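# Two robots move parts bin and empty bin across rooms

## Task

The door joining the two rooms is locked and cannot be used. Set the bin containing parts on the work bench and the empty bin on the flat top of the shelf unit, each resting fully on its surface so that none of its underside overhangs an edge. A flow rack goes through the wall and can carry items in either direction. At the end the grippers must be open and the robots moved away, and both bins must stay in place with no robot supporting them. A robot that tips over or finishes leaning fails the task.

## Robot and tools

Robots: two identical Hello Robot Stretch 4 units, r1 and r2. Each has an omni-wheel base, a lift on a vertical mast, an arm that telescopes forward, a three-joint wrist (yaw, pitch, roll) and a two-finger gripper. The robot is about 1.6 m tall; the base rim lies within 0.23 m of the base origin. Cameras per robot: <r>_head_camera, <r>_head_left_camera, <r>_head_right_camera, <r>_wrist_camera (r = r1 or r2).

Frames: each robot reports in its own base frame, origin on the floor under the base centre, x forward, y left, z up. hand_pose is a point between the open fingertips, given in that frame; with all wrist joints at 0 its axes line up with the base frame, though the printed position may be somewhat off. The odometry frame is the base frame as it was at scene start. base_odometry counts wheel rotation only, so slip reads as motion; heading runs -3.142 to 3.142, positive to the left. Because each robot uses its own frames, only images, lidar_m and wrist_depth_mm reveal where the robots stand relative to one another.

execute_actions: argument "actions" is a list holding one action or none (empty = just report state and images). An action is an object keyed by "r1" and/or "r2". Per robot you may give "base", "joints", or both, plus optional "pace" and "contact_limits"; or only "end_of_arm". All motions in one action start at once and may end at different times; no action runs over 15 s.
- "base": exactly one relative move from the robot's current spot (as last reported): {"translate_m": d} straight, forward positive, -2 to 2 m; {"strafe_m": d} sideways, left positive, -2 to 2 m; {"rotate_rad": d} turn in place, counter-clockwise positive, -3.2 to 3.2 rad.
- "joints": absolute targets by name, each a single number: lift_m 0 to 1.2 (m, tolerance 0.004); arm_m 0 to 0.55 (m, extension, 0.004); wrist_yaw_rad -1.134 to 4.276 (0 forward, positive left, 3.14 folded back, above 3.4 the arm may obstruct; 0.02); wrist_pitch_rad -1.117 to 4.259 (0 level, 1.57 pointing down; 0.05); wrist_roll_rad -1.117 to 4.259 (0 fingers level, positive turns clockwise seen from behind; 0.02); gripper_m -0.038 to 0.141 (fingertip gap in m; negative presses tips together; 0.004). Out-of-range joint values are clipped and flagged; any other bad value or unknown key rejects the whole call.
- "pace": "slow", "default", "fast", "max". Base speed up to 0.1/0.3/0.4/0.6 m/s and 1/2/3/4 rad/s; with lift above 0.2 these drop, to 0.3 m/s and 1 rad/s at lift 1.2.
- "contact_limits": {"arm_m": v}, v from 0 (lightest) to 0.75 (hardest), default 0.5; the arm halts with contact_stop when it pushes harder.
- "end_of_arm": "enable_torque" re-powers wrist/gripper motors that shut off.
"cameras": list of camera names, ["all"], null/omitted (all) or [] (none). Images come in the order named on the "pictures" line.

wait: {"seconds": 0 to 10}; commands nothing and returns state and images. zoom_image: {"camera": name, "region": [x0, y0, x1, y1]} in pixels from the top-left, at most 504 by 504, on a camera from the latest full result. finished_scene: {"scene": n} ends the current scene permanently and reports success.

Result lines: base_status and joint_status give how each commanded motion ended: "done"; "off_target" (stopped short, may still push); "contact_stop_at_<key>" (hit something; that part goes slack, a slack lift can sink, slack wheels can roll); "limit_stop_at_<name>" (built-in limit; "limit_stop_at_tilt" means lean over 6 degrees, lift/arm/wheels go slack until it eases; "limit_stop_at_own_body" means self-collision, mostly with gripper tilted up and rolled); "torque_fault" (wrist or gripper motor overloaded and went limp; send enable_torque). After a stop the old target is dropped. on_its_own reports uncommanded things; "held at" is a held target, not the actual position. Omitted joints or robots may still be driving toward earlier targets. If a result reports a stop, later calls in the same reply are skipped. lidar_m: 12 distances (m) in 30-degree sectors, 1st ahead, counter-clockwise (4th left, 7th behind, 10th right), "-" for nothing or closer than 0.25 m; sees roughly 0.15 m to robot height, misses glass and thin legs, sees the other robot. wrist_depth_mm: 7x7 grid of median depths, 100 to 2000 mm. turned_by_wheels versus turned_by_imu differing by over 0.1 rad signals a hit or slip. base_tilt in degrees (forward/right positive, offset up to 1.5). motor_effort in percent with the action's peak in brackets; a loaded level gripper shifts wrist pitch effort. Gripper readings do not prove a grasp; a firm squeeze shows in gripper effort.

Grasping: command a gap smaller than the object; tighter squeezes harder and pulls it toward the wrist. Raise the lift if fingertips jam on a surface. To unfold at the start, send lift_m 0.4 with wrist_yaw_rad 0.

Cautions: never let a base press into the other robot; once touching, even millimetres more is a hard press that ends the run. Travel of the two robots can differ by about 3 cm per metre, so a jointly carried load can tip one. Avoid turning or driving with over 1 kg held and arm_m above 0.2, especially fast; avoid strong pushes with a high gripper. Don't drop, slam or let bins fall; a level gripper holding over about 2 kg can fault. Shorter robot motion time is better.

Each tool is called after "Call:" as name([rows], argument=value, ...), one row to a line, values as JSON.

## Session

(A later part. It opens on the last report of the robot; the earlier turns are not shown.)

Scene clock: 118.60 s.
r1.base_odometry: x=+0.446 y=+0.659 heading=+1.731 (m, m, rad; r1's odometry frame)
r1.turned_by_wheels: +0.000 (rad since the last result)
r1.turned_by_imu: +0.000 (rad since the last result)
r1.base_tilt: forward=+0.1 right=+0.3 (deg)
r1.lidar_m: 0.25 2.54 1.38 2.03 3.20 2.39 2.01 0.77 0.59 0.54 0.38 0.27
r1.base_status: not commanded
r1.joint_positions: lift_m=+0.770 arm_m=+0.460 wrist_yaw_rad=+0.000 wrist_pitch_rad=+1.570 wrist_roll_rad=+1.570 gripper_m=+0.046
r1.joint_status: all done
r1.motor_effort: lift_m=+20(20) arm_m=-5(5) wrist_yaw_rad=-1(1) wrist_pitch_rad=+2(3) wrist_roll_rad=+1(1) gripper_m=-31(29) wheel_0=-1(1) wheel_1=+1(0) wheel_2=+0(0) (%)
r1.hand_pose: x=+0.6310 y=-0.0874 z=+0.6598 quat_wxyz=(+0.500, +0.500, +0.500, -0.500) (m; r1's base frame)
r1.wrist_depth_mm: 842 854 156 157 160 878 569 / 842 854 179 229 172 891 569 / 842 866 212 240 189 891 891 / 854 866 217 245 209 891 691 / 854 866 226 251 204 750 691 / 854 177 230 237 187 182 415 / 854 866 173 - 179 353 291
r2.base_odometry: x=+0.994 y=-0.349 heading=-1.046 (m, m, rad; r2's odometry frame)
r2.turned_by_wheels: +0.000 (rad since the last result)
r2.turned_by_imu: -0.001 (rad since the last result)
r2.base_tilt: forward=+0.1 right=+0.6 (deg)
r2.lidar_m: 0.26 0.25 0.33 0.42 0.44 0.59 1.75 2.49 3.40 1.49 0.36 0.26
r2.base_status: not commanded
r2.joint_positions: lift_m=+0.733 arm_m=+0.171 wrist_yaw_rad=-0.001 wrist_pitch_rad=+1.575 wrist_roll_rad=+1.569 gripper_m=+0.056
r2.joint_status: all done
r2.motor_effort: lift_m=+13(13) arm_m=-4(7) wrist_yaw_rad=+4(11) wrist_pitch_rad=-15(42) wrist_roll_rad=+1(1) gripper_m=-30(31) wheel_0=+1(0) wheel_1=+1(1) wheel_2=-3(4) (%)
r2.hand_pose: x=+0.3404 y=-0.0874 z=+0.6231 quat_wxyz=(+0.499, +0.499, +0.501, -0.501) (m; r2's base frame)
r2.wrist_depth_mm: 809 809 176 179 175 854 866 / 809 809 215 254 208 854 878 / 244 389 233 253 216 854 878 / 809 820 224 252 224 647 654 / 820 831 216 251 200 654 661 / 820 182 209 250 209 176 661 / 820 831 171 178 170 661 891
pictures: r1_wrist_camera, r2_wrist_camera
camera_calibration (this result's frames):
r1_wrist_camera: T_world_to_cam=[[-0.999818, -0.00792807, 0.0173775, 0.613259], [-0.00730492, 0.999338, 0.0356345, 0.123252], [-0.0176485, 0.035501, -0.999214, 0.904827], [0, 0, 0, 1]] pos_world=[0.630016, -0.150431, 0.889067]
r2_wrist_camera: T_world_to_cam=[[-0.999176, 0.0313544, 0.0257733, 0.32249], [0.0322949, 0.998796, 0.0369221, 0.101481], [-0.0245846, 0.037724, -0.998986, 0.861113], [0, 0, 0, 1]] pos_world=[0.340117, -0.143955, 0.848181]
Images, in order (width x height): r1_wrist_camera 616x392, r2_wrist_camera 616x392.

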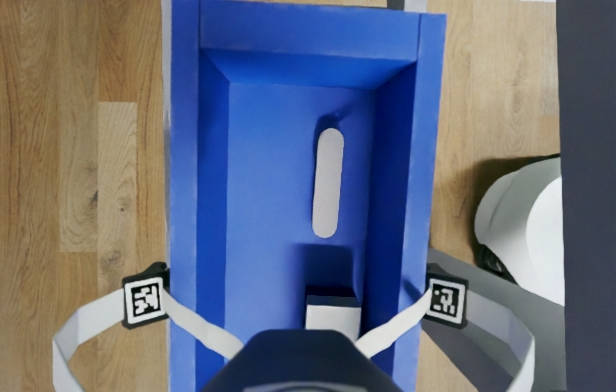

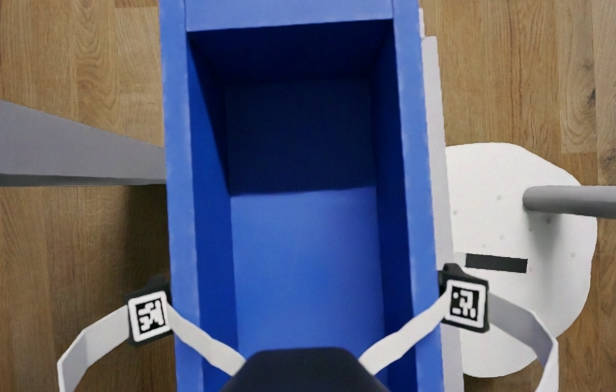

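Both held. Lift.

Call:
execute_actions([
  {"r1":{"joints":{"lift_m":1.06}},"r2":{"joints":{"lift_m":0.9}}},
], cameras=["r1_wrist_camera","r2_wrist_camera"])

Call:
execute_actions([
  {"r1":{"base":{"translate_m":-0.4},"joints":{"arm_m":0.12}},"r2":{"base":{"translate_m":-0.3},"joints":{"arm_m":0.1}}},
], cameras=[])

Call:
execute_actions([
  {"r1":{"base":{"strafe_m":2.0}},"r2":{"base":{"strafe_m":-1.95}}},
], cameras=["r1_head_camera","r1_head_left_camera","r2_head_camera","r2_wrist_camera"])

Scene clock: 121.20 s.
r1.base_odometry: x=+0.446 y=+0.659 heading=+1.731 (m, m, rad; r1's odometry frame)
r1.turned_by_wheels: +0.000 (rad since the last result)
r1.turned_by_imu: +0.001 (rad since the last result)
r1.base_tilt: forward=+0.1 right=+0.4 (deg)
r1.lidar_m: 0.26 0.28 1.39 2.02 3.21 2.38 2.05 0.80 0.60 0.55 0.38 0.26
r1.base_status: not commanded
r1.joint_positions: lift_m=+1.060 arm_m=+0.460 wrist_yaw_rad=+0.000 wrist_pitch_rad=+1.570 wrist_roll_rad=+1.570 gripper_m=+0.046
r1.joint_status: all done
r1.motor_effort: lift_m=+25(24) arm_m=-4(4) wrist_yaw_rad=-2(2) wrist_pitch_rad=+1(1) wrist_roll_rad=+1(0) gripper_m=-31(29) wheel_0=-1(1) wheel_1=+1(1) wheel_2=+0(0) (%)
r1.hand_pose: x=+0.6310 y=-0.0874 z=+0.9493 quat_wxyz=(+0.500, +0.500, +0.500, -0.500) (m; r1's base frame)
r1.wrist_depth_mm: 1098 1098 156 157 159 525 991 / 1138 1138 179 229 172 1160 1182 / 1138 1138 211 240 189 517 1205 / 1138 1138 217 244 209 517 991 / 1160 1160 226 250 204 530 991 / 1118 177 231 236 187 182 1205 / 1138 1138 173 - 179 1205 1229
r2.base_odometry: x=+0.995 y=-0.349 heading=-1.046 (m, m, rad; r2's odometry frame)
r2.turned_by_wheels: +0.000 (rad since the last result)
r2.turned_by_imu: -0.001 (rad since the last result)
r2.base_tilt: forward=+0.1 right=+0.7 (deg)
r2.lidar_m: 0.25 0.25 0.31 0.42 0.46 0.65 1.76 2.49 3.40 1.52 0.31 0.25
r2.base_status: not commanded
r2.joint_positions: lift_m=+0.900 arm_m=+0.171 wrist_yaw_rad=+0.000 wrist_pitch_rad=+1.570 wrist_roll_rad=+1.570 gripper_m=+0.056
r2.joint_status: all done
r2.motor_effort: lift_m=+23(25) arm_m=-4(4) wrist_yaw_rad=-1(3) wrist_pitch_rad=-2(16) wrist_roll_rad=-1(1) gripper_m=-27(31) wheel_0=+0(0) wheel_1=+1(1) wheel_2=-1(3) (%)
r2.hand_pose: x=+0.3418 y=-0.0874 z=+0.7893 quat_wxyz=(+0.501, +0.500, +0.500, -0.499) (m; r2's base frame)
r2.wrist_depth_mm: 960 976 175 179 183 1025 1042 / 960 976 224 252 225 1025 1060 / 304 349 251 252 202 1025 1025 / 310 375 243 251 210 809 1042 / 991 338 234 251 216 820 1060 / 319 177 224 249 195 179 1060 / 334 324 168 178 171 1042 1060
pictures: r1_wrist_camera, r2_wrist_camera
camera_calibration (this result's frames):
r1_wrist_camera: T_world_to_cam=[[-0.999818, -0.00793421, 0.0173776, 0.608221], [-0.00731105, 0.999338, 0.0356345, 0.112936], [-0.0176488, 0.0355009, -0.999214, 1.1942], [0, 0, 0, 1]] pos_world=[0.630012, -0.150431, 1.17866]
r2_wrist_camera: T_world_to_cam=[[-0.999298, 0.0310929, 0.0208746, 0.323576], [0.0318521, 0.998805, 0.0370769, 0.0953277], [-0.0196968, 0.0377157, -0.999094, 1.02559], [0, 0, 0, 1]] pos_world=[0.340514, -0.143956, 1.01437]
Images, in order (width x height): r1_wrist_camera 616x392, r2_wrist_camera 616x392.

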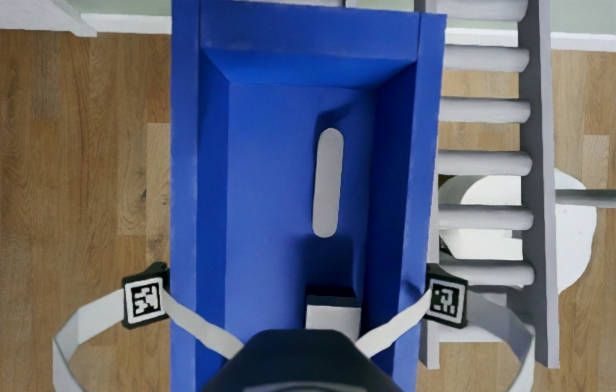

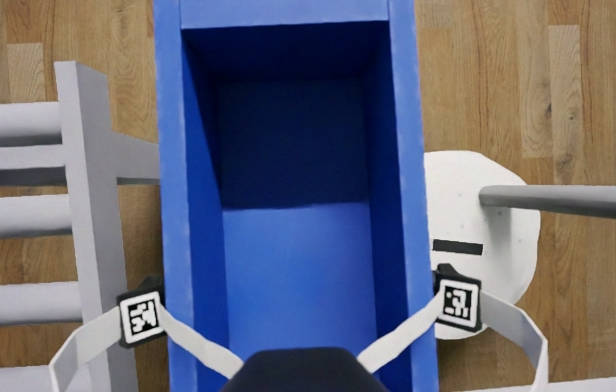

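Scene clock: 124.00 s.
r1.base_odometry: x=+0.509 y=+0.264 heading=+1.731 (m, m, rad; r1's odometry frame)
r1.turned_by_wheels: +0.000 (rad since the last result)
r1.turned_by_imu: +0.002 (rad since the last result)
r1.base_tilt: forward=+0.1 right=+0.3 (deg)
r1.lidar_m: 0.25 0.25 1.56 3.70 2.62 1.96 1.91 0.75 0.54 0.53 0.59 0.26
r1.base_status: done
r1.joint_positions: lift_m=+1.060 arm_m=+0.121 wrist_yaw_rad=+0.000 wrist_pitch_rad=+1.570 wrist_roll_rad=+1.570 gripper_m=+0.046
r1.joint_status: all done
r1.motor_effort: lift_m=+25(25) arm_m=-4(4) wrist_yaw_rad=-2(3) wrist_pitch_rad=+2(3) wrist_roll_rad=+2(3) gripper_m=-30(35) wheel_0=-3(7) wheel_1=-2(5) wheel_2=+2(10) (%)
r1.hand_pose: x=+0.2919 y=-0.0874 z=+0.9494 quat_wxyz=(+0.500, +0.500, +0.500, -0.500) (m; r1's base frame)
r1.wrist_depth_mm: 1008 1042 156 157 159 991 991 / 1098 1138 179 229 172 1182 1182 / 1138 1160 212 240 189 1205 1205 / 1118 1138 219 244 208 991 878 / 891 1078 226 251 204 1229 1229 / 603 177 233 237 187 183 1255 / 1138 1160 173 - 179 1229 1229
r2.base_odometry: x=+0.844 y=-0.089 heading=-1.046 (m, m, rad; r2's odometry frame)
r2.turned_by_wheels: +0.000 (rad since the last result)
r2.turned_by_imu: +0.000 (rad since the last result)
r2.base_tilt: forward=+0.1 right=+0.6 (deg)
r2.lidar_m: 0.25 0.55 0.45 0.42 0.44 0.61 1.74 2.16 2.99 2.74 0.30 0.25
r2.base_status: done
r2.joint_positions: lift_m=+0.900 arm_m=+0.101 wrist_yaw_rad=+0.000 wrist_pitch_rad=+1.570 wrist_roll_rad=+1.570 gripper_m=+0.056
r2.joint_status: all done
r2.motor_effort: lift_m=+23(23) arm_m=-7(7) wrist_yaw_rad=-1(2) wrist_pitch_rad=-1(1) wrist_roll_rad=+0(0) gripper_m=-28(30) wheel_0=-1(3) wheel_1=-1(4) wheel_2=-1(9) (%)
r2.hand_pose: x=+0.2724 y=-0.0874 z=+0.7893 quat_wxyz=(+0.501, +0.500, +0.500, -0.499) (m; r2's base frame)
r2.wrist_depth_mm: 976 976 175 179 183 1025 1042 / 976 976 224 254 224 1025 1042 / 439 976 251 253 202 1025 1042 / 433 1008 244 252 209 809 521 / 449 991 235 250 216 831 1042 / 442 177 224 249 196 179 1060 / 421 991 168 178 171 1060 1060
pictures: none
No camera images: the call's "cameras" was empty. Leave "cameras" out to get every camera's image.

Scene clock: 132.00 s.
r1.base_odometry: x=-1.465 y=-0.054 heading=+1.730 (m, m, rad; r1's odometry frame)
r1.turned_by_wheels: +0.000 (rad since the last result)
r1.turned_by_imu: +0.003 (rad since the last result)
r1.base_tilt: forward=+0.1 right=+0.3 (deg)
r1.lidar_m: 0.25 0.25 1.77 1.73 1.82 1.92 1.83 1.93 2.60 2.54 2.02 0.27
r1.base_status: done
r1.joint_positions: lift_m=+1.060 arm_m=+0.121 wrist_yaw_rad=+0.000 wrist_pitch_rad=+1.570 wrist_roll_rad=+1.570 gripper_m=+0.046
r1.joint_status: not commanded
r1.motor_effort: lift_m=+24(25) arm_m=-4(4) wrist_yaw_rad=-2(2) wrist_pitch_rad=+0(1) wrist_roll_rad=+0(1) gripper_m=-29(33) wheel_0=-2(11) wheel_1=+1(11) wheel_2=+0(0) (%)
r1.hand_pose: x=+0.2919 y=-0.0874 z=+0.9494 quat_wxyz=(+0.500, +0.500, +0.500, -0.500) (m; r1's base frame)
r1.wrist_depth_mm: 1118 1138 156 158 159 1182 1182 / 1118 1138 179 229 171 1182 1205 / 1138 1138 211 240 189 1160 1205 / 1138 1160 218 244 209 976 878 / 1118 1160 224 250 204 1182 1205 / 1118 178 232 237 187 182 1229 / 1138 1160 172 - 179 1229 1229
r2.base_odometry: x=-0.843 y=-1.067 heading=-1.046 (m, m, rad; r2's odometry frame)
r2.turned_by_wheels: +0.000 (rad since the last result)
r2.turned_by_imu: +0.002 (rad since the last result)
r2.base_tilt: forward=+0.1 right=+0.7 (deg)
r2.lidar_m: 0.25 0.72 1.77 2.09 2.49 2.17 2.09 2.19 1.95 1.87 0.28 0.25
r2.base_status: done
r2.joint_positions: lift_m=+0.900 arm_m=+0.101 wrist_yaw_rad=+0.000 wrist_pitch_rad=+1.570 wrist_roll_rad=+1.570 gripper_m=+0.056
r2.joint_status: not commanded
r2.motor_effort: lift_m=+23(23) arm_m=-7(7) wrist_yaw_rad=-1(1) wrist_pitch_rad=-1(2) wrist_roll_rad=+0(1) gripper_m=-29(30) wheel_0=+1(9) wheel_1=+1(8) wheel_2=-1(2) (%)
r2.hand_pose: x=+0.2724 y=-0.0874 z=+0.7893 quat_wxyz=(+0.501, +0.500, +0.500, -0.499) (m; r2's base frame)
r2.wrist_depth_mm: 891 931 175 179 182 1025 1042 / 904 931 224 254 224 1042 1025 / 891 976 251 252 202 1025 1060 / 699 960 243 252 210 809 521 / 661 946 234 251 216 831 1060 / 654 177 224 249 196 179 1060 / 647 931 168 178 171 1060 1060
pictures: r1_head_camera, r1_head_left_camera, r2_head_camera, r2_wrist_camera
camera_calibration (this result's frames):
r2_wrist_camera: T_world_to_cam=[[-0.999299, 0.0310987, 0.0208602, 0.254237], [0.0318573, 0.998804, 0.0370774, 0.0975362], [-0.0196822, 0.0377159, -0.999095, 1.02423], [0, 0, 0, 1]] pos_world=[0.27111, -0.143956, 1.01438]
Images, in order (width x height): r1_head_camera 420x560, r1_head_left_camera 420x672, r2_head_camera 420x560, r2_wrist_camera 616x392.

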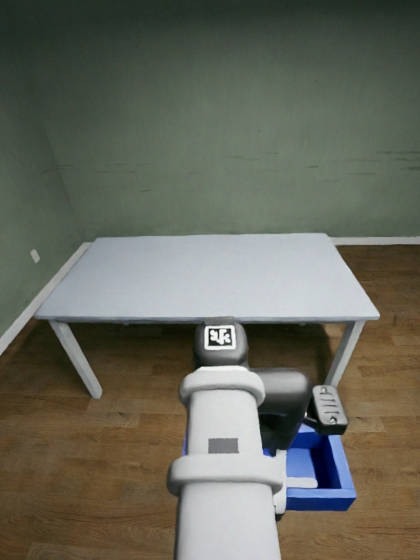

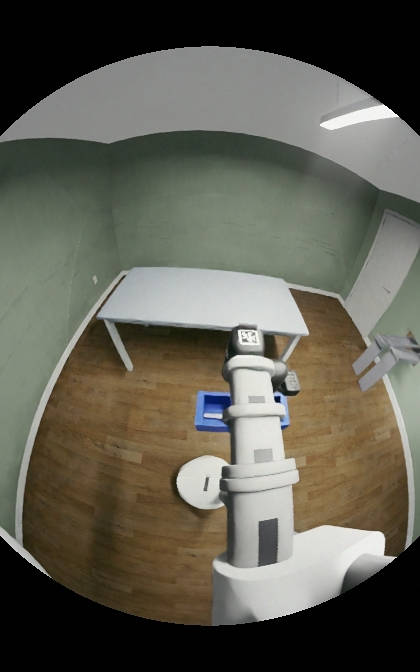

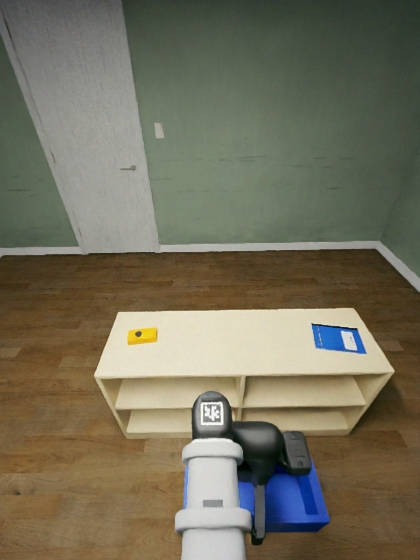

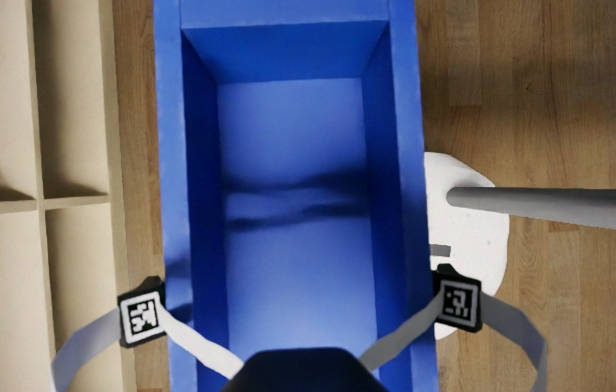

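Call:
execute_actions([
  {"r1":{"base":{"translate_m":0.53}},"r2":{"base":{"translate_m":0.36}}},
], cameras=[])

Call:
execute_actions([
  {"r1":{"joints":{"arm_m":0.46,"lift_m":1.0}},"r2":{"joints":{"arm_m":0.385,"lift_m":0.84}}},
], cameras=["r1_head_camera","r1_wrist_camera","r2_head_camera","r2_wrist_camera"])

Scene clock: 135.97 s.
r1.base_odometry: x=-1.550 y=+0.469 heading=+1.731 (m, m, rad; r1's odometry frame)
r1.turned_by_wheels: +0.001 (rad since the last result)
r1.turned_by_imu: -0.001 (rad since the last result)
r1.base_tilt: forward=+0.1 right=+0.3 (deg)
r1.lidar_m: 0.25 0.25 0.56 1.70 1.80 2.43 2.37 2.51 2.62 1.89 0.53 0.25
r1.base_status: done
r1.joint_positions: lift_m=+1.060 arm_m=+0.121 wrist_yaw_rad=+0.000 wrist_pitch_rad=+1.570 wrist_roll_rad=+1.570 gripper_m=+0.046
r1.joint_status: not commanded
r1.motor_effort: lift_m=+24(24) arm_m=-4(4) wrist_yaw_rad=-2(2) wrist_pitch_rad=+1(1) wrist_roll_rad=+3(1) gripper_m=-32(29) wheel_0=+4(7) wheel_1=+2(9) wheel_2=+1(10) (%)
r1.hand_pose: x=+0.2919 y=-0.0874 z=+0.9494 quat_wxyz=(+0.500, +0.500, +0.500, -0.500) (m; r1's base frame)
r1.wrist_depth_mm: 394 399 156 157 159 1160 1182 / 394 399 179 228 172 1205 1160 / 397 402 211 240 189 1229 1205 / 399 402 218 244 209 960 866 / 399 402 227 250 204 1182 1182 / 404 177 231 236 187 182 1229 / 402 407 172 - 179 1229 1205
r2.base_odometry: x=-0.663 y=-1.378 heading=-1.046 (m, m, rad; r2's odometry frame)
r2.turned_by_wheels: +0.000 (rad since the last result)
r2.turned_by_imu: -0.002 (rad since the last result)
r2.base_tilt: forward=+0.1 right=+0.7 (deg)
r2.lidar_m: 0.25 0.33 0.46 1.71 2.51 2.56 2.45 2.53 1.98 1.88 0.29 0.25
r2.base_status: done
r2.joint_positions: lift_m=+0.900 arm_m=+0.101 wrist_yaw_rad=+0.000 wrist_pitch_rad=+1.570 wrist_roll_rad=+1.570 gripper_m=+0.056
r2.joint_status: not commanded
r2.motor_effort: lift_m=+23(23) arm_m=-7(7) wrist_yaw_rad=-1(1) wrist_pitch_rad=-1(1) wrist_roll_rad=+0(0) gripper_m=-28(29) wheel_0=+1(6) wheel_1=-1(3) wheel_2=+1(8) (%)
r2.hand_pose: x=+0.2725 y=-0.0874 z=+0.7893 quat_wxyz=(+0.501, +0.500, +0.500, -0.499) (m; r2's base frame)
r2.wrist_depth_mm: 384 387 175 179 182 1025 1025 / 387 389 224 253 225 1025 1025 / 387 394 251 253 202 1042 1042 / 389 392 243 252 209 820 521 / 392 397 234 250 215 820 1042 / 392 177 225 249 196 179 1060 / 394 402 168 178 172 1060 1060
pictures: none
No camera images: the call's "cameras" was empty. Leave "cameras" out to get every camera's image.

Scene clock: 138.10 s.
r1.base_odometry: x=-1.550 y=+0.469 heading=+1.731 (m, m, rad; r1's odometry frame)
r1.turned_by_wheels: +0.000 (rad since the last result)
r1.turned_by_imu: +0.001 (rad since the last result)
r1.base_tilt: forward=+0.1 right=+0.4 (deg)
r1.lidar_m: 0.36 0.39 0.58 1.70 1.79 2.44 2.37 2.50 2.63 1.90 0.50 0.37
r1.base_status: not commanded
r1.joint_positions: lift_m=+1.000 arm_m=+0.459 wrist_yaw_rad=+0.000 wrist_pitch_rad=+1.569 wrist_roll_rad=+1.570 gripper_m=+0.046
r1.joint_status: all done
r1.motor_effort: lift_m=+20(20) arm_m=+4(6) wrist_yaw_rad=-3(3) wrist_pitch_rad=+2(2) wrist_roll_rad=-1(3) gripper_m=-30(32) wheel_0=+4(4) wheel_1=+2(2) wheel_2=+1(1) (%)
r1.hand_pose: x=+0.6305 y=-0.0874 z=+0.8897 quat_wxyz=(+0.501, +0.500, +0.500, -0.499) (m; r1's base frame)
r1.wrist_depth_mm: 332 336 156 158 159 353 1118 / 334 338 179 229 172 351 1138 / 338 342 211 240 189 357 1138 / 340 343 218 245 209 357 931 / 342 343 225 249 204 359 917 / 342 177 231 237 187 182 1160 / 343 347 172 - 179 362 1138
r2.base_odometry: x=-0.663 y=-1.378 heading=-1.046 (m, m, rad; r2's odometry frame)
r2.turned_by_wheels: +0.000 (rad since the last result)
r2.turned_by_imu: -0.001 (rad since the last result)
r2.base_tilt: forward=+0.1 right=+0.7 (deg)
r2.lidar_m: 0.30 0.35 0.47 1.71 2.52 2.55 2.45 2.52 1.98 1.88 0.47 0.34
r2.base_status: not commanded
r2.joint_positions: lift_m=+0.840 arm_m=+0.384 wrist_yaw_rad=+0.000 wrist_pitch_rad=+1.570 wrist_roll_rad=+1.570 gripper_m=+0.056
r2.joint_status: all done
r2.motor_effort: lift_m=+13(21) arm_m=+7(7) wrist_yaw_rad=-1(2) wrist_pitch_rad=+0(1) wrist_roll_rad=+0(1) gripper_m=-29(31) wheel_0=+1(0) wheel_1=-1(1) wheel_2=+0(0) (%)
r2.hand_pose: x=+0.5550 y=-0.0874 z=+0.7300 quat_wxyz=(+0.501, +0.500, +0.500, -0.499) (m; r2's base frame)
r2.wrist_depth_mm: 904 330 175 179 183 345 976 / 917 332 224 253 225 345 976 / 904 334 251 253 202 347 976 / 917 334 243 252 209 349 768 / 931 336 234 251 215 351 768 / 917 178 225 250 196 179 768 / 917 340 168 178 171 353 991
pictures: r1_head_camera, r1_wrist_camera, r2_head_camera, r2_wrist_camera
camera_calibration (this result's frames):
r1_wrist_camera: T_world_to_cam=[[-0.999819, -0.00833921, 0.0171004, 0.609053], [-0.00772574, 0.999335, 0.0356324, 0.115321], [-0.0173861, 0.0354938, -0.999219, 1.13444], [0, 0, 0, 1]] pos_world=[0.629558, -0.150431, 1.11903]
r2_wrist_camera: T_world_to_cam=[[-0.999306, 0.0310483, 0.0205568, 0.538032], [0.0317957, 0.998806, 0.0370871, 0.090758], [-0.0193807, 0.037715, -0.999101, 0.970464], [0, 0, 0, 1]] pos_world=[0.553582, -0.143956, 0.955165]
Images, in order (width x height): r1_head_camera 420x560, r1_wrist_camera 616x392, r2_head_camera 420x560, r2_wrist_camera 616x392.

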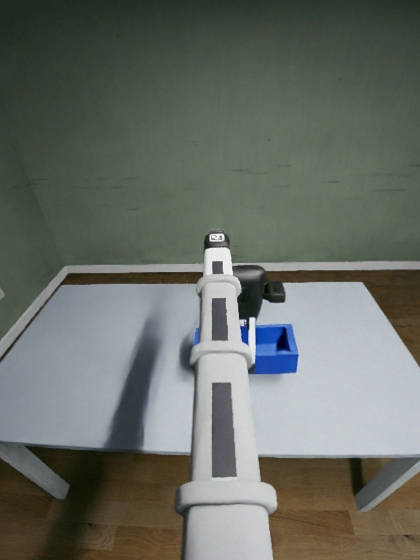

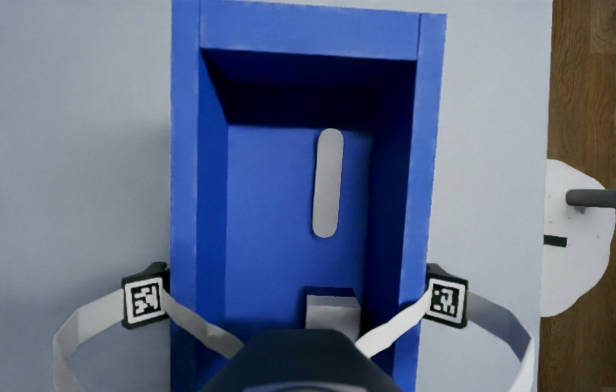

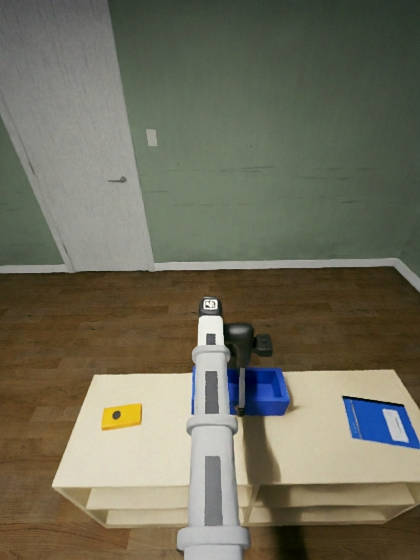

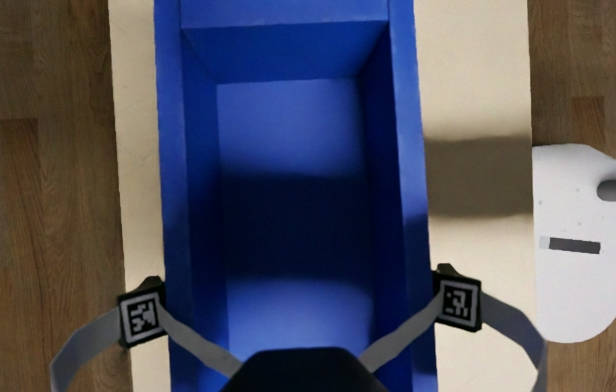

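Call:
execute_actions([
  {"r1":{"joints":{"lift_m":0.92},"pace":"slow"},"r2":{"joints":{"arm_m":0.366,"lift_m":0.765},"pace":"slow"}},
], cameras=["r1_wrist_camera","r2_wrist_camera"])

Scene clock: 140.00 s.
r1.base_odometry: x=-1.550 y=+0.469 heading=+1.731 (m, m, rad; r1's odometry frame)
r1.turned_by_wheels: +0.000 (rad since the last result)
r1.turned_by_imu: +0.000 (rad since the last result)
r1.base_tilt: forward=+0.1 right=+0.4 (deg)
r1.lidar_m: 0.34 0.40 0.55 1.69 1.78 2.44 2.36 2.49 2.60 1.89 0.49 0.39
r1.base_status: not commanded
r1.joint_positions: lift_m=+0.920 arm_m=+0.459 wrist_yaw_rad=+0.000 wrist_pitch_rad=+1.570 wrist_roll_rad=+1.570 gripper_m=+0.046
r1.joint_status: all done
r1.motor_effort: lift_m=+18(22) arm_m=+4(4) wrist_yaw_rad=-3(3) wrist_pitch_rad=+2(1) wrist_roll_rad=+1(0) gripper_m=-32(27) wheel_0=+4(4) wheel_1=+2(2) wheel_2=+1(1) (%)
r1.hand_pose: x=+0.6304 y=-0.0874 z=+0.8099 quat_wxyz=(+0.501, +0.500, +0.500, -0.499) (m; r1's base frame)
r1.wrist_depth_mm: 259 263 158 159 161 272 274 / 262 263 179 224 172 273 276 / 260 264 210 241 190 273 278 / 264 266 216 246 211 276 278 / 264 265 222 249 205 279 281 / 264 177 230 240 186 182 281 / 266 270 171 - 178 279 283
r2.base_odometry: x=-0.663 y=-1.378 heading=-1.046 (m, m, rad; r2's odometry frame)
r2.turned_by_wheels: +0.000 (rad since the last result)
r2.turned_by_imu: +0.000 (rad since the last result)
r2.base_tilt: forward=+0.1 right=+0.7 (deg)
r2.lidar_m: 0.31 0.34 0.49 1.73 2.50 2.59 2.45 2.56 1.95 1.88 0.45 0.33
r2.base_status: not commanded
r2.joint_positions: lift_m=+0.765 arm_m=+0.367 wrist_yaw_rad=+0.000 wrist_pitch_rad=+1.570 wrist_roll_rad=+1.570 gripper_m=+0.056
r2.joint_status: all done
r2.motor_effort: lift_m=+13(14) arm_m=-7(8) wrist_yaw_rad=-1(0) wrist_pitch_rad=-1(0) wrist_roll_rad=+0(2) gripper_m=-28(30) wheel_0=+1(1) wheel_1=-1(1) wheel_2=+0(0) (%)
r2.hand_pose: x=+0.5386 y=-0.0874 z=+0.6551 quat_wxyz=(+0.501, +0.500, +0.500, -0.499) (m; r2's base frame)
r2.wrist_depth_mm: 257 256 174 180 182 270 585 / 256 258 227 252 224 270 273 / 259 259 250 252 200 273 276 / 831 260 246 251 207 273 276 / 854 262 236 250 213 274 278 / 854 176 227 249 195 179 281 / 854 264 168 178 172 277 281
pictures: r1_wrist_camera, r2_wrist_camera
camera_calibration (this result's frames):
r1_wrist_camera: T_world_to_cam=[[-0.999813, -0.00832436, 0.0174381, 0.610049], [-0.00769885, 0.999335, 0.0356349, 0.118146], [-0.0177232, 0.035494, -0.999213, 1.05488], [0, 0, 0, 1]] pos_world=[0.629541, -0.150431, 1.0392]
r2_wrist_camera: T_world_to_cam=[[-0.999305, 0.0310601, 0.0206332, 0.523132], [0.0318103, 0.998806, 0.0370847, 0.0940524], [-0.0194568, 0.0377152, -0.999099, 0.895317], [0, 0, 0, 1]] pos_world=[0.537196, -0.143956, 0.880229]
Images, in order (width x height): r1_wrist_camera 616x392, r2_wrist_camera 616x392.

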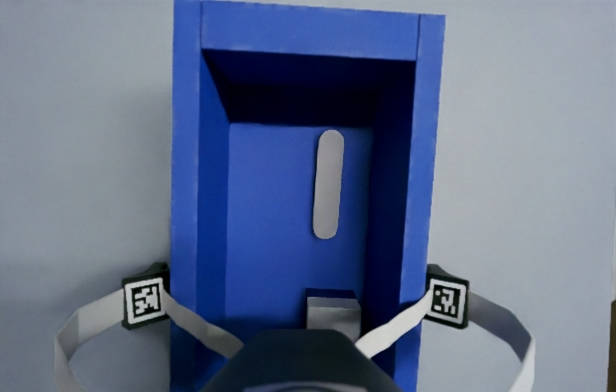

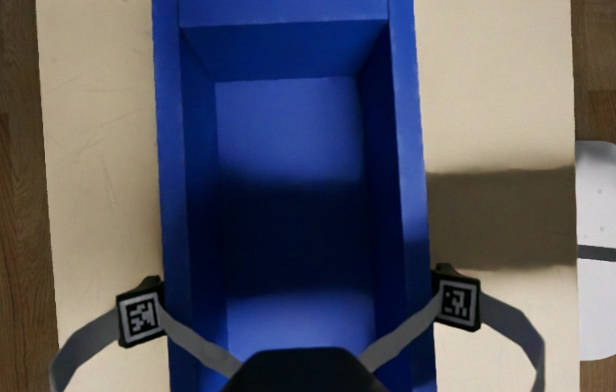

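Call:
execute_actions([
  {"r1":{"joints":{"lift_m":0.913},"pace":"slow"},"r2":{"joints":{"lift_m":0.758},"pace":"slow"}},
], cameras=[])

Call:
execute_actions([
  {"r1":{"joints":{"gripper_m":0.14}},"r2":{"joints":{"gripper_m":0.14}}},
], cameras=["r1_wrist_camera","r2_wrist_camera"])

Call:
execute_actions([
  {"r1":{"joints":{"lift_m":1.05},"pace":"fast"},"r2":{"joints":{"lift_m":0.9},"pace":"fast"}},
], cameras=[])

Call:
execute_actions([
  {"r1":{"base":{"translate_m":-0.4},"joints":{"arm_m":0.05},"pace":"fast"},"r2":{"base":{"translate_m":-0.4},"joints":{"arm_m":0.05},"pace":"fast"}},
], cameras=["r1_head_camera","r2_head_camera"])

Scene clock: 141.13 s.
r1.base_odometry: x=-1.550 y=+0.469 heading=+1.731 (m, m, rad; r1's odometry frame)
r1.turned_by_wheels: +0.000 (rad since the last result)
r1.turned_by_imu: +0.000 (rad since the last result)
r1.base_tilt: forward=+0.1 right=+0.3 (deg)
r1.lidar_m: 0.36 0.38 0.55 1.70 1.79 2.43 2.36 2.53 2.62 1.90 0.51 0.37
r1.base_status: not commanded
r1.joint_positions: lift_m=+0.913 arm_m=+0.459 wrist_yaw_rad=+0.000 wrist_pitch_rad=+1.570 wrist_roll_rad=+1.570 gripper_m=+0.046
r1.joint_status: all done
r1.motor_effort: lift_m=+18(14) arm_m=+5(4) wrist_yaw_rad=-2(3) wrist_pitch_rad=+2(2) wrist_roll_rad=+0(1) gripper_m=-30(32) wheel_0=+4(4) wheel_1=+2(2) wheel_2=+1(1) (%)
r1.hand_pose: x=+0.6304 y=-0.0874 z=+0.8029 quat_wxyz=(+0.500, +0.500, +0.500, -0.500) (m; r1's base frame)
r1.wrist_depth_mm: 252 255 163 164 166 265 268 / 254 256 181 220 172 266 270 / 255 257 211 246 214 267 270 / 257 259 217 248 211 270 272 / 256 259 224 250 204 271 273 / 259 176 230 243 186 183 274 / 260 263 171 - 176 273 276
r2.base_odometry: x=-0.663 y=-1.378 heading=-1.046 (m, m, rad; r2's odometry frame)
r2.turned_by_wheels: +0.000 (rad since the last result)
r2.turned_by_imu: +0.000 (rad since the last result)
r2.base_tilt: forward=+0.1 right=+0.7 (deg)
r2.lidar_m: 0.30 0.34 0.47 1.70 2.50 2.57 2.45 2.54 1.96 1.87 0.45 0.32
r2.base_status: not commanded
r2.joint_positions: lift_m=+0.758 arm_m=+0.367 wrist_yaw_rad=+0.000 wrist_pitch_rad=+1.570 wrist_roll_rad=+1.570 gripper_m=+0.056
r2.joint_status: all done
r2.motor_effort: lift_m=+12(12) arm_m=-8(7) wrist_yaw_rad=-1(0) wrist_pitch_rad=-1(1) wrist_roll_rad=+0(1) gripper_m=-27(27) wheel_0=+1(1) wheel_1=-1(1) wheel_2=+0(0) (%)
r2.hand_pose: x=+0.5386 y=-0.0874 z=+0.6482 quat_wxyz=(+0.501, +0.500, +0.500, -0.499) (m; r2's base frame)
r2.wrist_depth_mm: 251 251 173 179 183 263 266 / 252 252 232 248 215 265 267 / 252 253 246 248 196 265 268 / 254 255 247 249 204 266 268 / 854 255 243 250 209 268 271 / 854 176 232 251 190 178 272 / 842 258 169 179 173 270 273
pictures: none
No camera images: the call's "cameras" was empty. Leave "cameras" out to get every camera's image.

Scene clock: 143.10 s.
r1.base_odometry: x=-1.550 y=+0.469 heading=+1.731 (m, m, rad; r1's odometry frame)
r1.turned_by_wheels: +0.000 (rad since the last result)
r1.turned_by_imu: +0.001 (rad since the last result)
r1.base_tilt: forward=+0.1 right=+0.3 (deg)
r1.lidar_m: 0.35 0.39 0.56 1.70 1.78 2.43 2.36 2.47 2.63 1.89 0.51 0.37
r1.base_status: not commanded
r1.joint_positions: lift_m=+0.914 arm_m=+0.459 wrist_yaw_rad=-0.002 wrist_pitch_rad=+1.574 wrist_roll_rad=+1.570 gripper_m=+0.140
r1.joint_status: all done
r1.motor_effort: lift_m=+9(19) arm_m=+5(4) wrist_yaw_rad=+2(3) wrist_pitch_rad=-10(10) wrist_roll_rad=+1(1) gripper_m=+1(28) wheel_0=+4(4) wheel_1=+2(2) wheel_2=+1(1) (%)
r1.hand_pose: x=+0.6292 y=-0.0874 z=+0.8037 quat_wxyz=(+0.499, +0.500, +0.500, -0.501) (m; r1's base frame)
r1.wrist_depth_mm: 262 265 180 181 271 272 274 / 264 266 197 213 189 274 277 / 265 266 244 262 222 276 278 / 265 268 252 262 218 278 278 / 266 270 257 263 220 278 279 / 267 268 182 251 197 278 282 / 267 271 183 - 234 279 282
r2.base_odometry: x=-0.663 y=-1.378 heading=-1.046 (m, m, rad; r2's odometry frame)
r2.turned_by_wheels: +0.000 (rad since the last result)
r2.turned_by_imu: +0.000 (rad since the last result)
r2.base_tilt: forward=+0.1 right=+0.7 (deg)
r2.lidar_m: 0.30 0.35 0.47 1.70 2.50 2.56 2.45 2.56 1.97 1.87 0.48 0.33
r2.base_status: not commanded
r2.joint_positions: lift_m=+0.759 arm_m=+0.367 wrist_yaw_rad=+0.001 wrist_pitch_rad=+1.571 wrist_roll_rad=+1.570 gripper_m=+0.140
r2.joint_status: all done
r2.motor_effort: lift_m=+11(12) arm_m=-6(7) wrist_yaw_rad=-5(4) wrist_pitch_rad=-4(11) wrist_roll_rad=-1(0) gripper_m=-2(27) wheel_0=+0(1) wheel_1=-1(1) wheel_2=+1(2) (%)
r2.hand_pose: x=+0.5380 y=-0.0874 z=+0.6483 quat_wxyz=(+0.501, +0.499, +0.501, -0.499) (m; r2's base frame)
r2.wrist_depth_mm: 256 257 173 177 176 268 270 / 842 259 221 254 215 268 271 / 842 259 229 255 222 268 272 / 842 260 220 256 203 271 273 / 842 262 211 257 208 272 274 / 854 194 176 258 180 272 276 / 866 264 185 120 194 273 277
pictures: r1_wrist_camera, r2_wrist_camera
camera_calibration (this result's frames):
r1_wrist_camera: T_world_to_cam=[[-0.999754, -0.00642785, 0.0212477, 0.605966], [-0.00566729, 0.999348, 0.0356631, 0.117057], [-0.0214631, 0.0355339, -0.999138, 1.05092], [0, 0, 0, 1]] pos_world=[0.629037, -0.150429, 1.03297]
r2_wrist_camera: T_world_to_cam=[[-0.999317, 0.0298214, 0.0218151, 0.521874], [0.030616, 0.998844, 0.0370468, 0.0949939], [-0.0206851, 0.0376894, -0.999075, 0.889106], [0, 0, 0, 1]] pos_world=[0.537001, -0.143957, 0.87338]
Images, in order (width x height): r1_wrist_camera 616x392, r2_wrist_camera 616x392.

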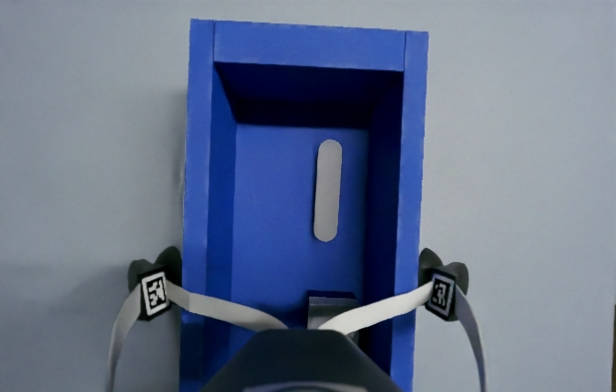

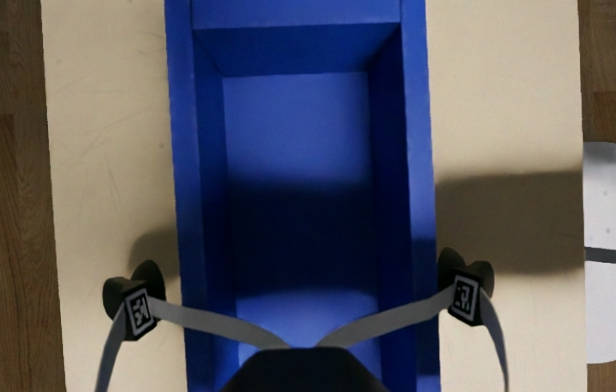

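Scene clock: 144.43 s.
r1.base_odometry: x=-1.550 y=+0.469 heading=+1.731 (m, m, rad; r1's odometry frame)
r1.turned_by_wheels: +0.000 (rad since the last result)
r1.turned_by_imu: +0.000 (rad since the last result)
r1.base_tilt: forward=+0.1 right=+0.3 (deg)
r1.lidar_m: 0.37 0.37 0.57 1.70 1.78 2.44 2.36 2.53 2.65 1.90 0.51 0.37
r1.base_status: not commanded
r1.joint_positions: lift_m=+1.050 arm_m=+0.459 wrist_yaw_rad=+0.000 wrist_pitch_rad=+1.570 wrist_roll_rad=+1.570 gripper_m=+0.140
r1.joint_status: all done
r1.motor_effort: lift_m=+23(22) arm_m=+4(5) wrist_yaw_rad=-2(3) wrist_pitch_rad=-1(10) wrist_roll_rad=+1(0) gripper_m=-2(0) wheel_0=+4(4) wheel_1=+2(2) wheel_2=+1(1) (%)
r1.hand_pose: x=+0.6303 y=-0.0874 z=+0.9395 quat_wxyz=(+0.500, +0.500, +0.500, -0.500) (m; r1's base frame)
r1.wrist_depth_mm: 382 387 389 397 402 402 1160 / 384 389 392 394 399 407 1205 / 389 392 394 389 407 410 1205 / 389 392 397 389 404 410 976 / 392 392 397 392 404 410 991 / 392 397 379 332 404 413 1229 / 397 399 399 - 410 415 1205
r2.base_odometry: x=-0.663 y=-1.378 heading=-1.046 (m, m, rad; r2's odometry frame)
r2.turned_by_wheels: +0.000 (rad since the last result)
r2.turned_by_imu: +0.000 (rad since the last result)
r2.base_tilt: forward=+0.1 right=+0.6 (deg)
r2.lidar_m: 0.31 0.35 0.46 1.71 2.50 2.58 2.43 2.54 1.98 1.87 0.46 0.31
r2.base_status: not commanded
r2.joint_positions: lift_m=+0.900 arm_m=+0.367 wrist_yaw_rad=+0.000 wrist_pitch_rad=+1.570 wrist_roll_rad=+1.570 gripper_m=+0.140
r2.joint_status: all done
r2.motor_effort: lift_m=+22(23) arm_m=-6(6) wrist_yaw_rad=-1(5) wrist_pitch_rad=-2(5) wrist_roll_rad=+0(1) gripper_m=+2(3) wheel_0=+0(0) wheel_1=+0(1) wheel_2=+0(1) (%)
r2.hand_pose: x=+0.5381 y=-0.0874 z=+0.7894 quat_wxyz=(+0.500, +0.500, +0.500, -0.500) (m; r2's base frame)
r2.wrist_depth_mm: 976 387 392 397 402 1025 1042 / 976 389 392 315 402 1025 1025 / 976 394 389 389 404 820 1042 / 991 394 397 392 407 820 820 / 976 991 397 394 407 413 831 / 991 198 329 394 330 413 831 / 991 399 399 120 415 418 1078
pictures: none
No camera images: the call's "cameras" was empty. Leave "cameras" out to get every camera's image.

Scene clock: 147.07 s.
r1.base_odometry: x=-1.486 y=+0.074 heading=+1.731 (m, m, rad; r1's odometry frame)
r1.turned_by_wheels: +0.000 (rad since the last result)
r1.turned_by_imu: +0.002 (rad since the last result)
r1.base_tilt: forward=+0.1 right=+0.4 (deg)
r1.lidar_m: 0.75 0.82 1.16 1.72 1.83 2.05 1.96 2.04 2.60 2.18 1.98 0.78
r1.base_status: done
r1.joint_positions: lift_m=+1.050 arm_m=+0.051 wrist_yaw_rad=+0.000 wrist_pitch_rad=+1.570 wrist_roll_rad=+1.570 gripper_m=+0.140
r1.joint_status: all done
r1.motor_effort: lift_m=+22(23) arm_m=-4(5) wrist_yaw_rad=-2(1) wrist_pitch_rad=+0(1) wrist_roll_rad=+1(0) gripper_m=+0(4) wheel_0=-3(9) wheel_1=-2(7) wheel_2=+1(13) (%)
r1.hand_pose: x=+0.2218 y=-0.0874 z=+0.9396 quat_wxyz=(+0.500, +0.500, +0.500, -0.500) (m; r1's base frame)
r1.wrist_depth_mm: 1098 1118 1138 1118 1160 1182 1182 / 1118 1160 1138 1138 1182 1182 1182 / 1118 1118 1138 1138 1138 1182 1182 / 1138 1138 1138 1138 960 960 1182 / 1138 1118 1160 960 960 1182 1182 / 1118 1118 1160 960 960 1205 1205 / 1138 1160 1182 - 1182 1205 1205
r2.base_odometry: x=-0.863 y=-1.032 heading=-1.046 (m, m, rad; r2's odometry frame)
r2.turned_by_wheels: +0.000 (rad since the last result)
r2.turned_by_imu: +0.000 (rad since the last result)
r2.base_tilt: forward=+0.1 right=+0.6 (deg)
r2.lidar_m: 0.69 0.74 1.79 2.25 2.51 2.15 2.04 2.13 1.95 1.89 1.02 0.74
r2.base_status: done
r2.joint_positions: lift_m=+0.900 arm_m=+0.051 wrist_yaw_rad=+0.000 wrist_pitch_rad=+1.570 wrist_roll_rad=+1.570 gripper_m=+0.140
r2.joint_status: all done
r2.motor_effort: lift_m=+22(22) arm_m=-7(9) wrist_yaw_rad=+0(0) wrist_pitch_rad=-2(1) wrist_roll_rad=-1(0) gripper_m=-1(1) wheel_0=+0(6) wheel_1=+0(6) wheel_2=-1(9) (%)
r2.hand_pose: x=+0.2223 y=-0.0874 z=+0.7894 quat_wxyz=(+0.500, +0.500, +0.500, -0.500) (m; r2's base frame)
r2.wrist_depth_mm: 891 976 991 991 1008 1008 1042 / 904 976 991 991 1008 1042 1042 / 891 991 991 1008 1025 1042 1060 / 904 991 1008 991 809 820 442 / 904 991 1008 809 809 820 1060 / 917 198 1025 1025 809 1042 1060 / 917 1008 1008 120 1042 1060 1078
pictures: r1_head_camera, r2_head_camera
Images, in order (width x height): r1_head_camera 420x560, r2_head_camera 420x560.

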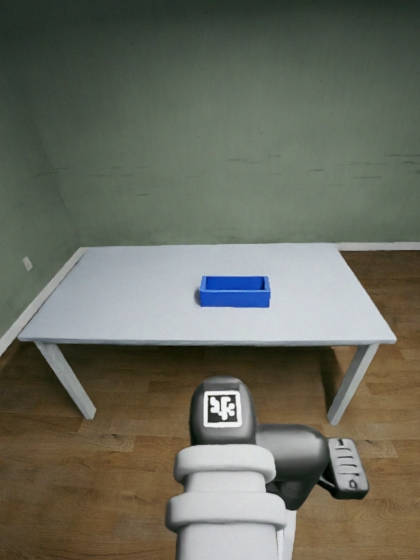

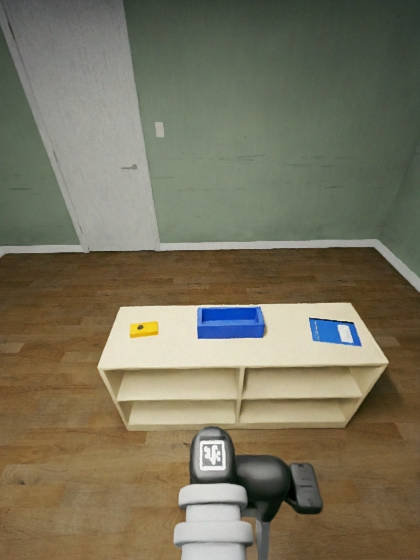

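Call:
finished_scene(scene=2)

The scene is finished: the task was done.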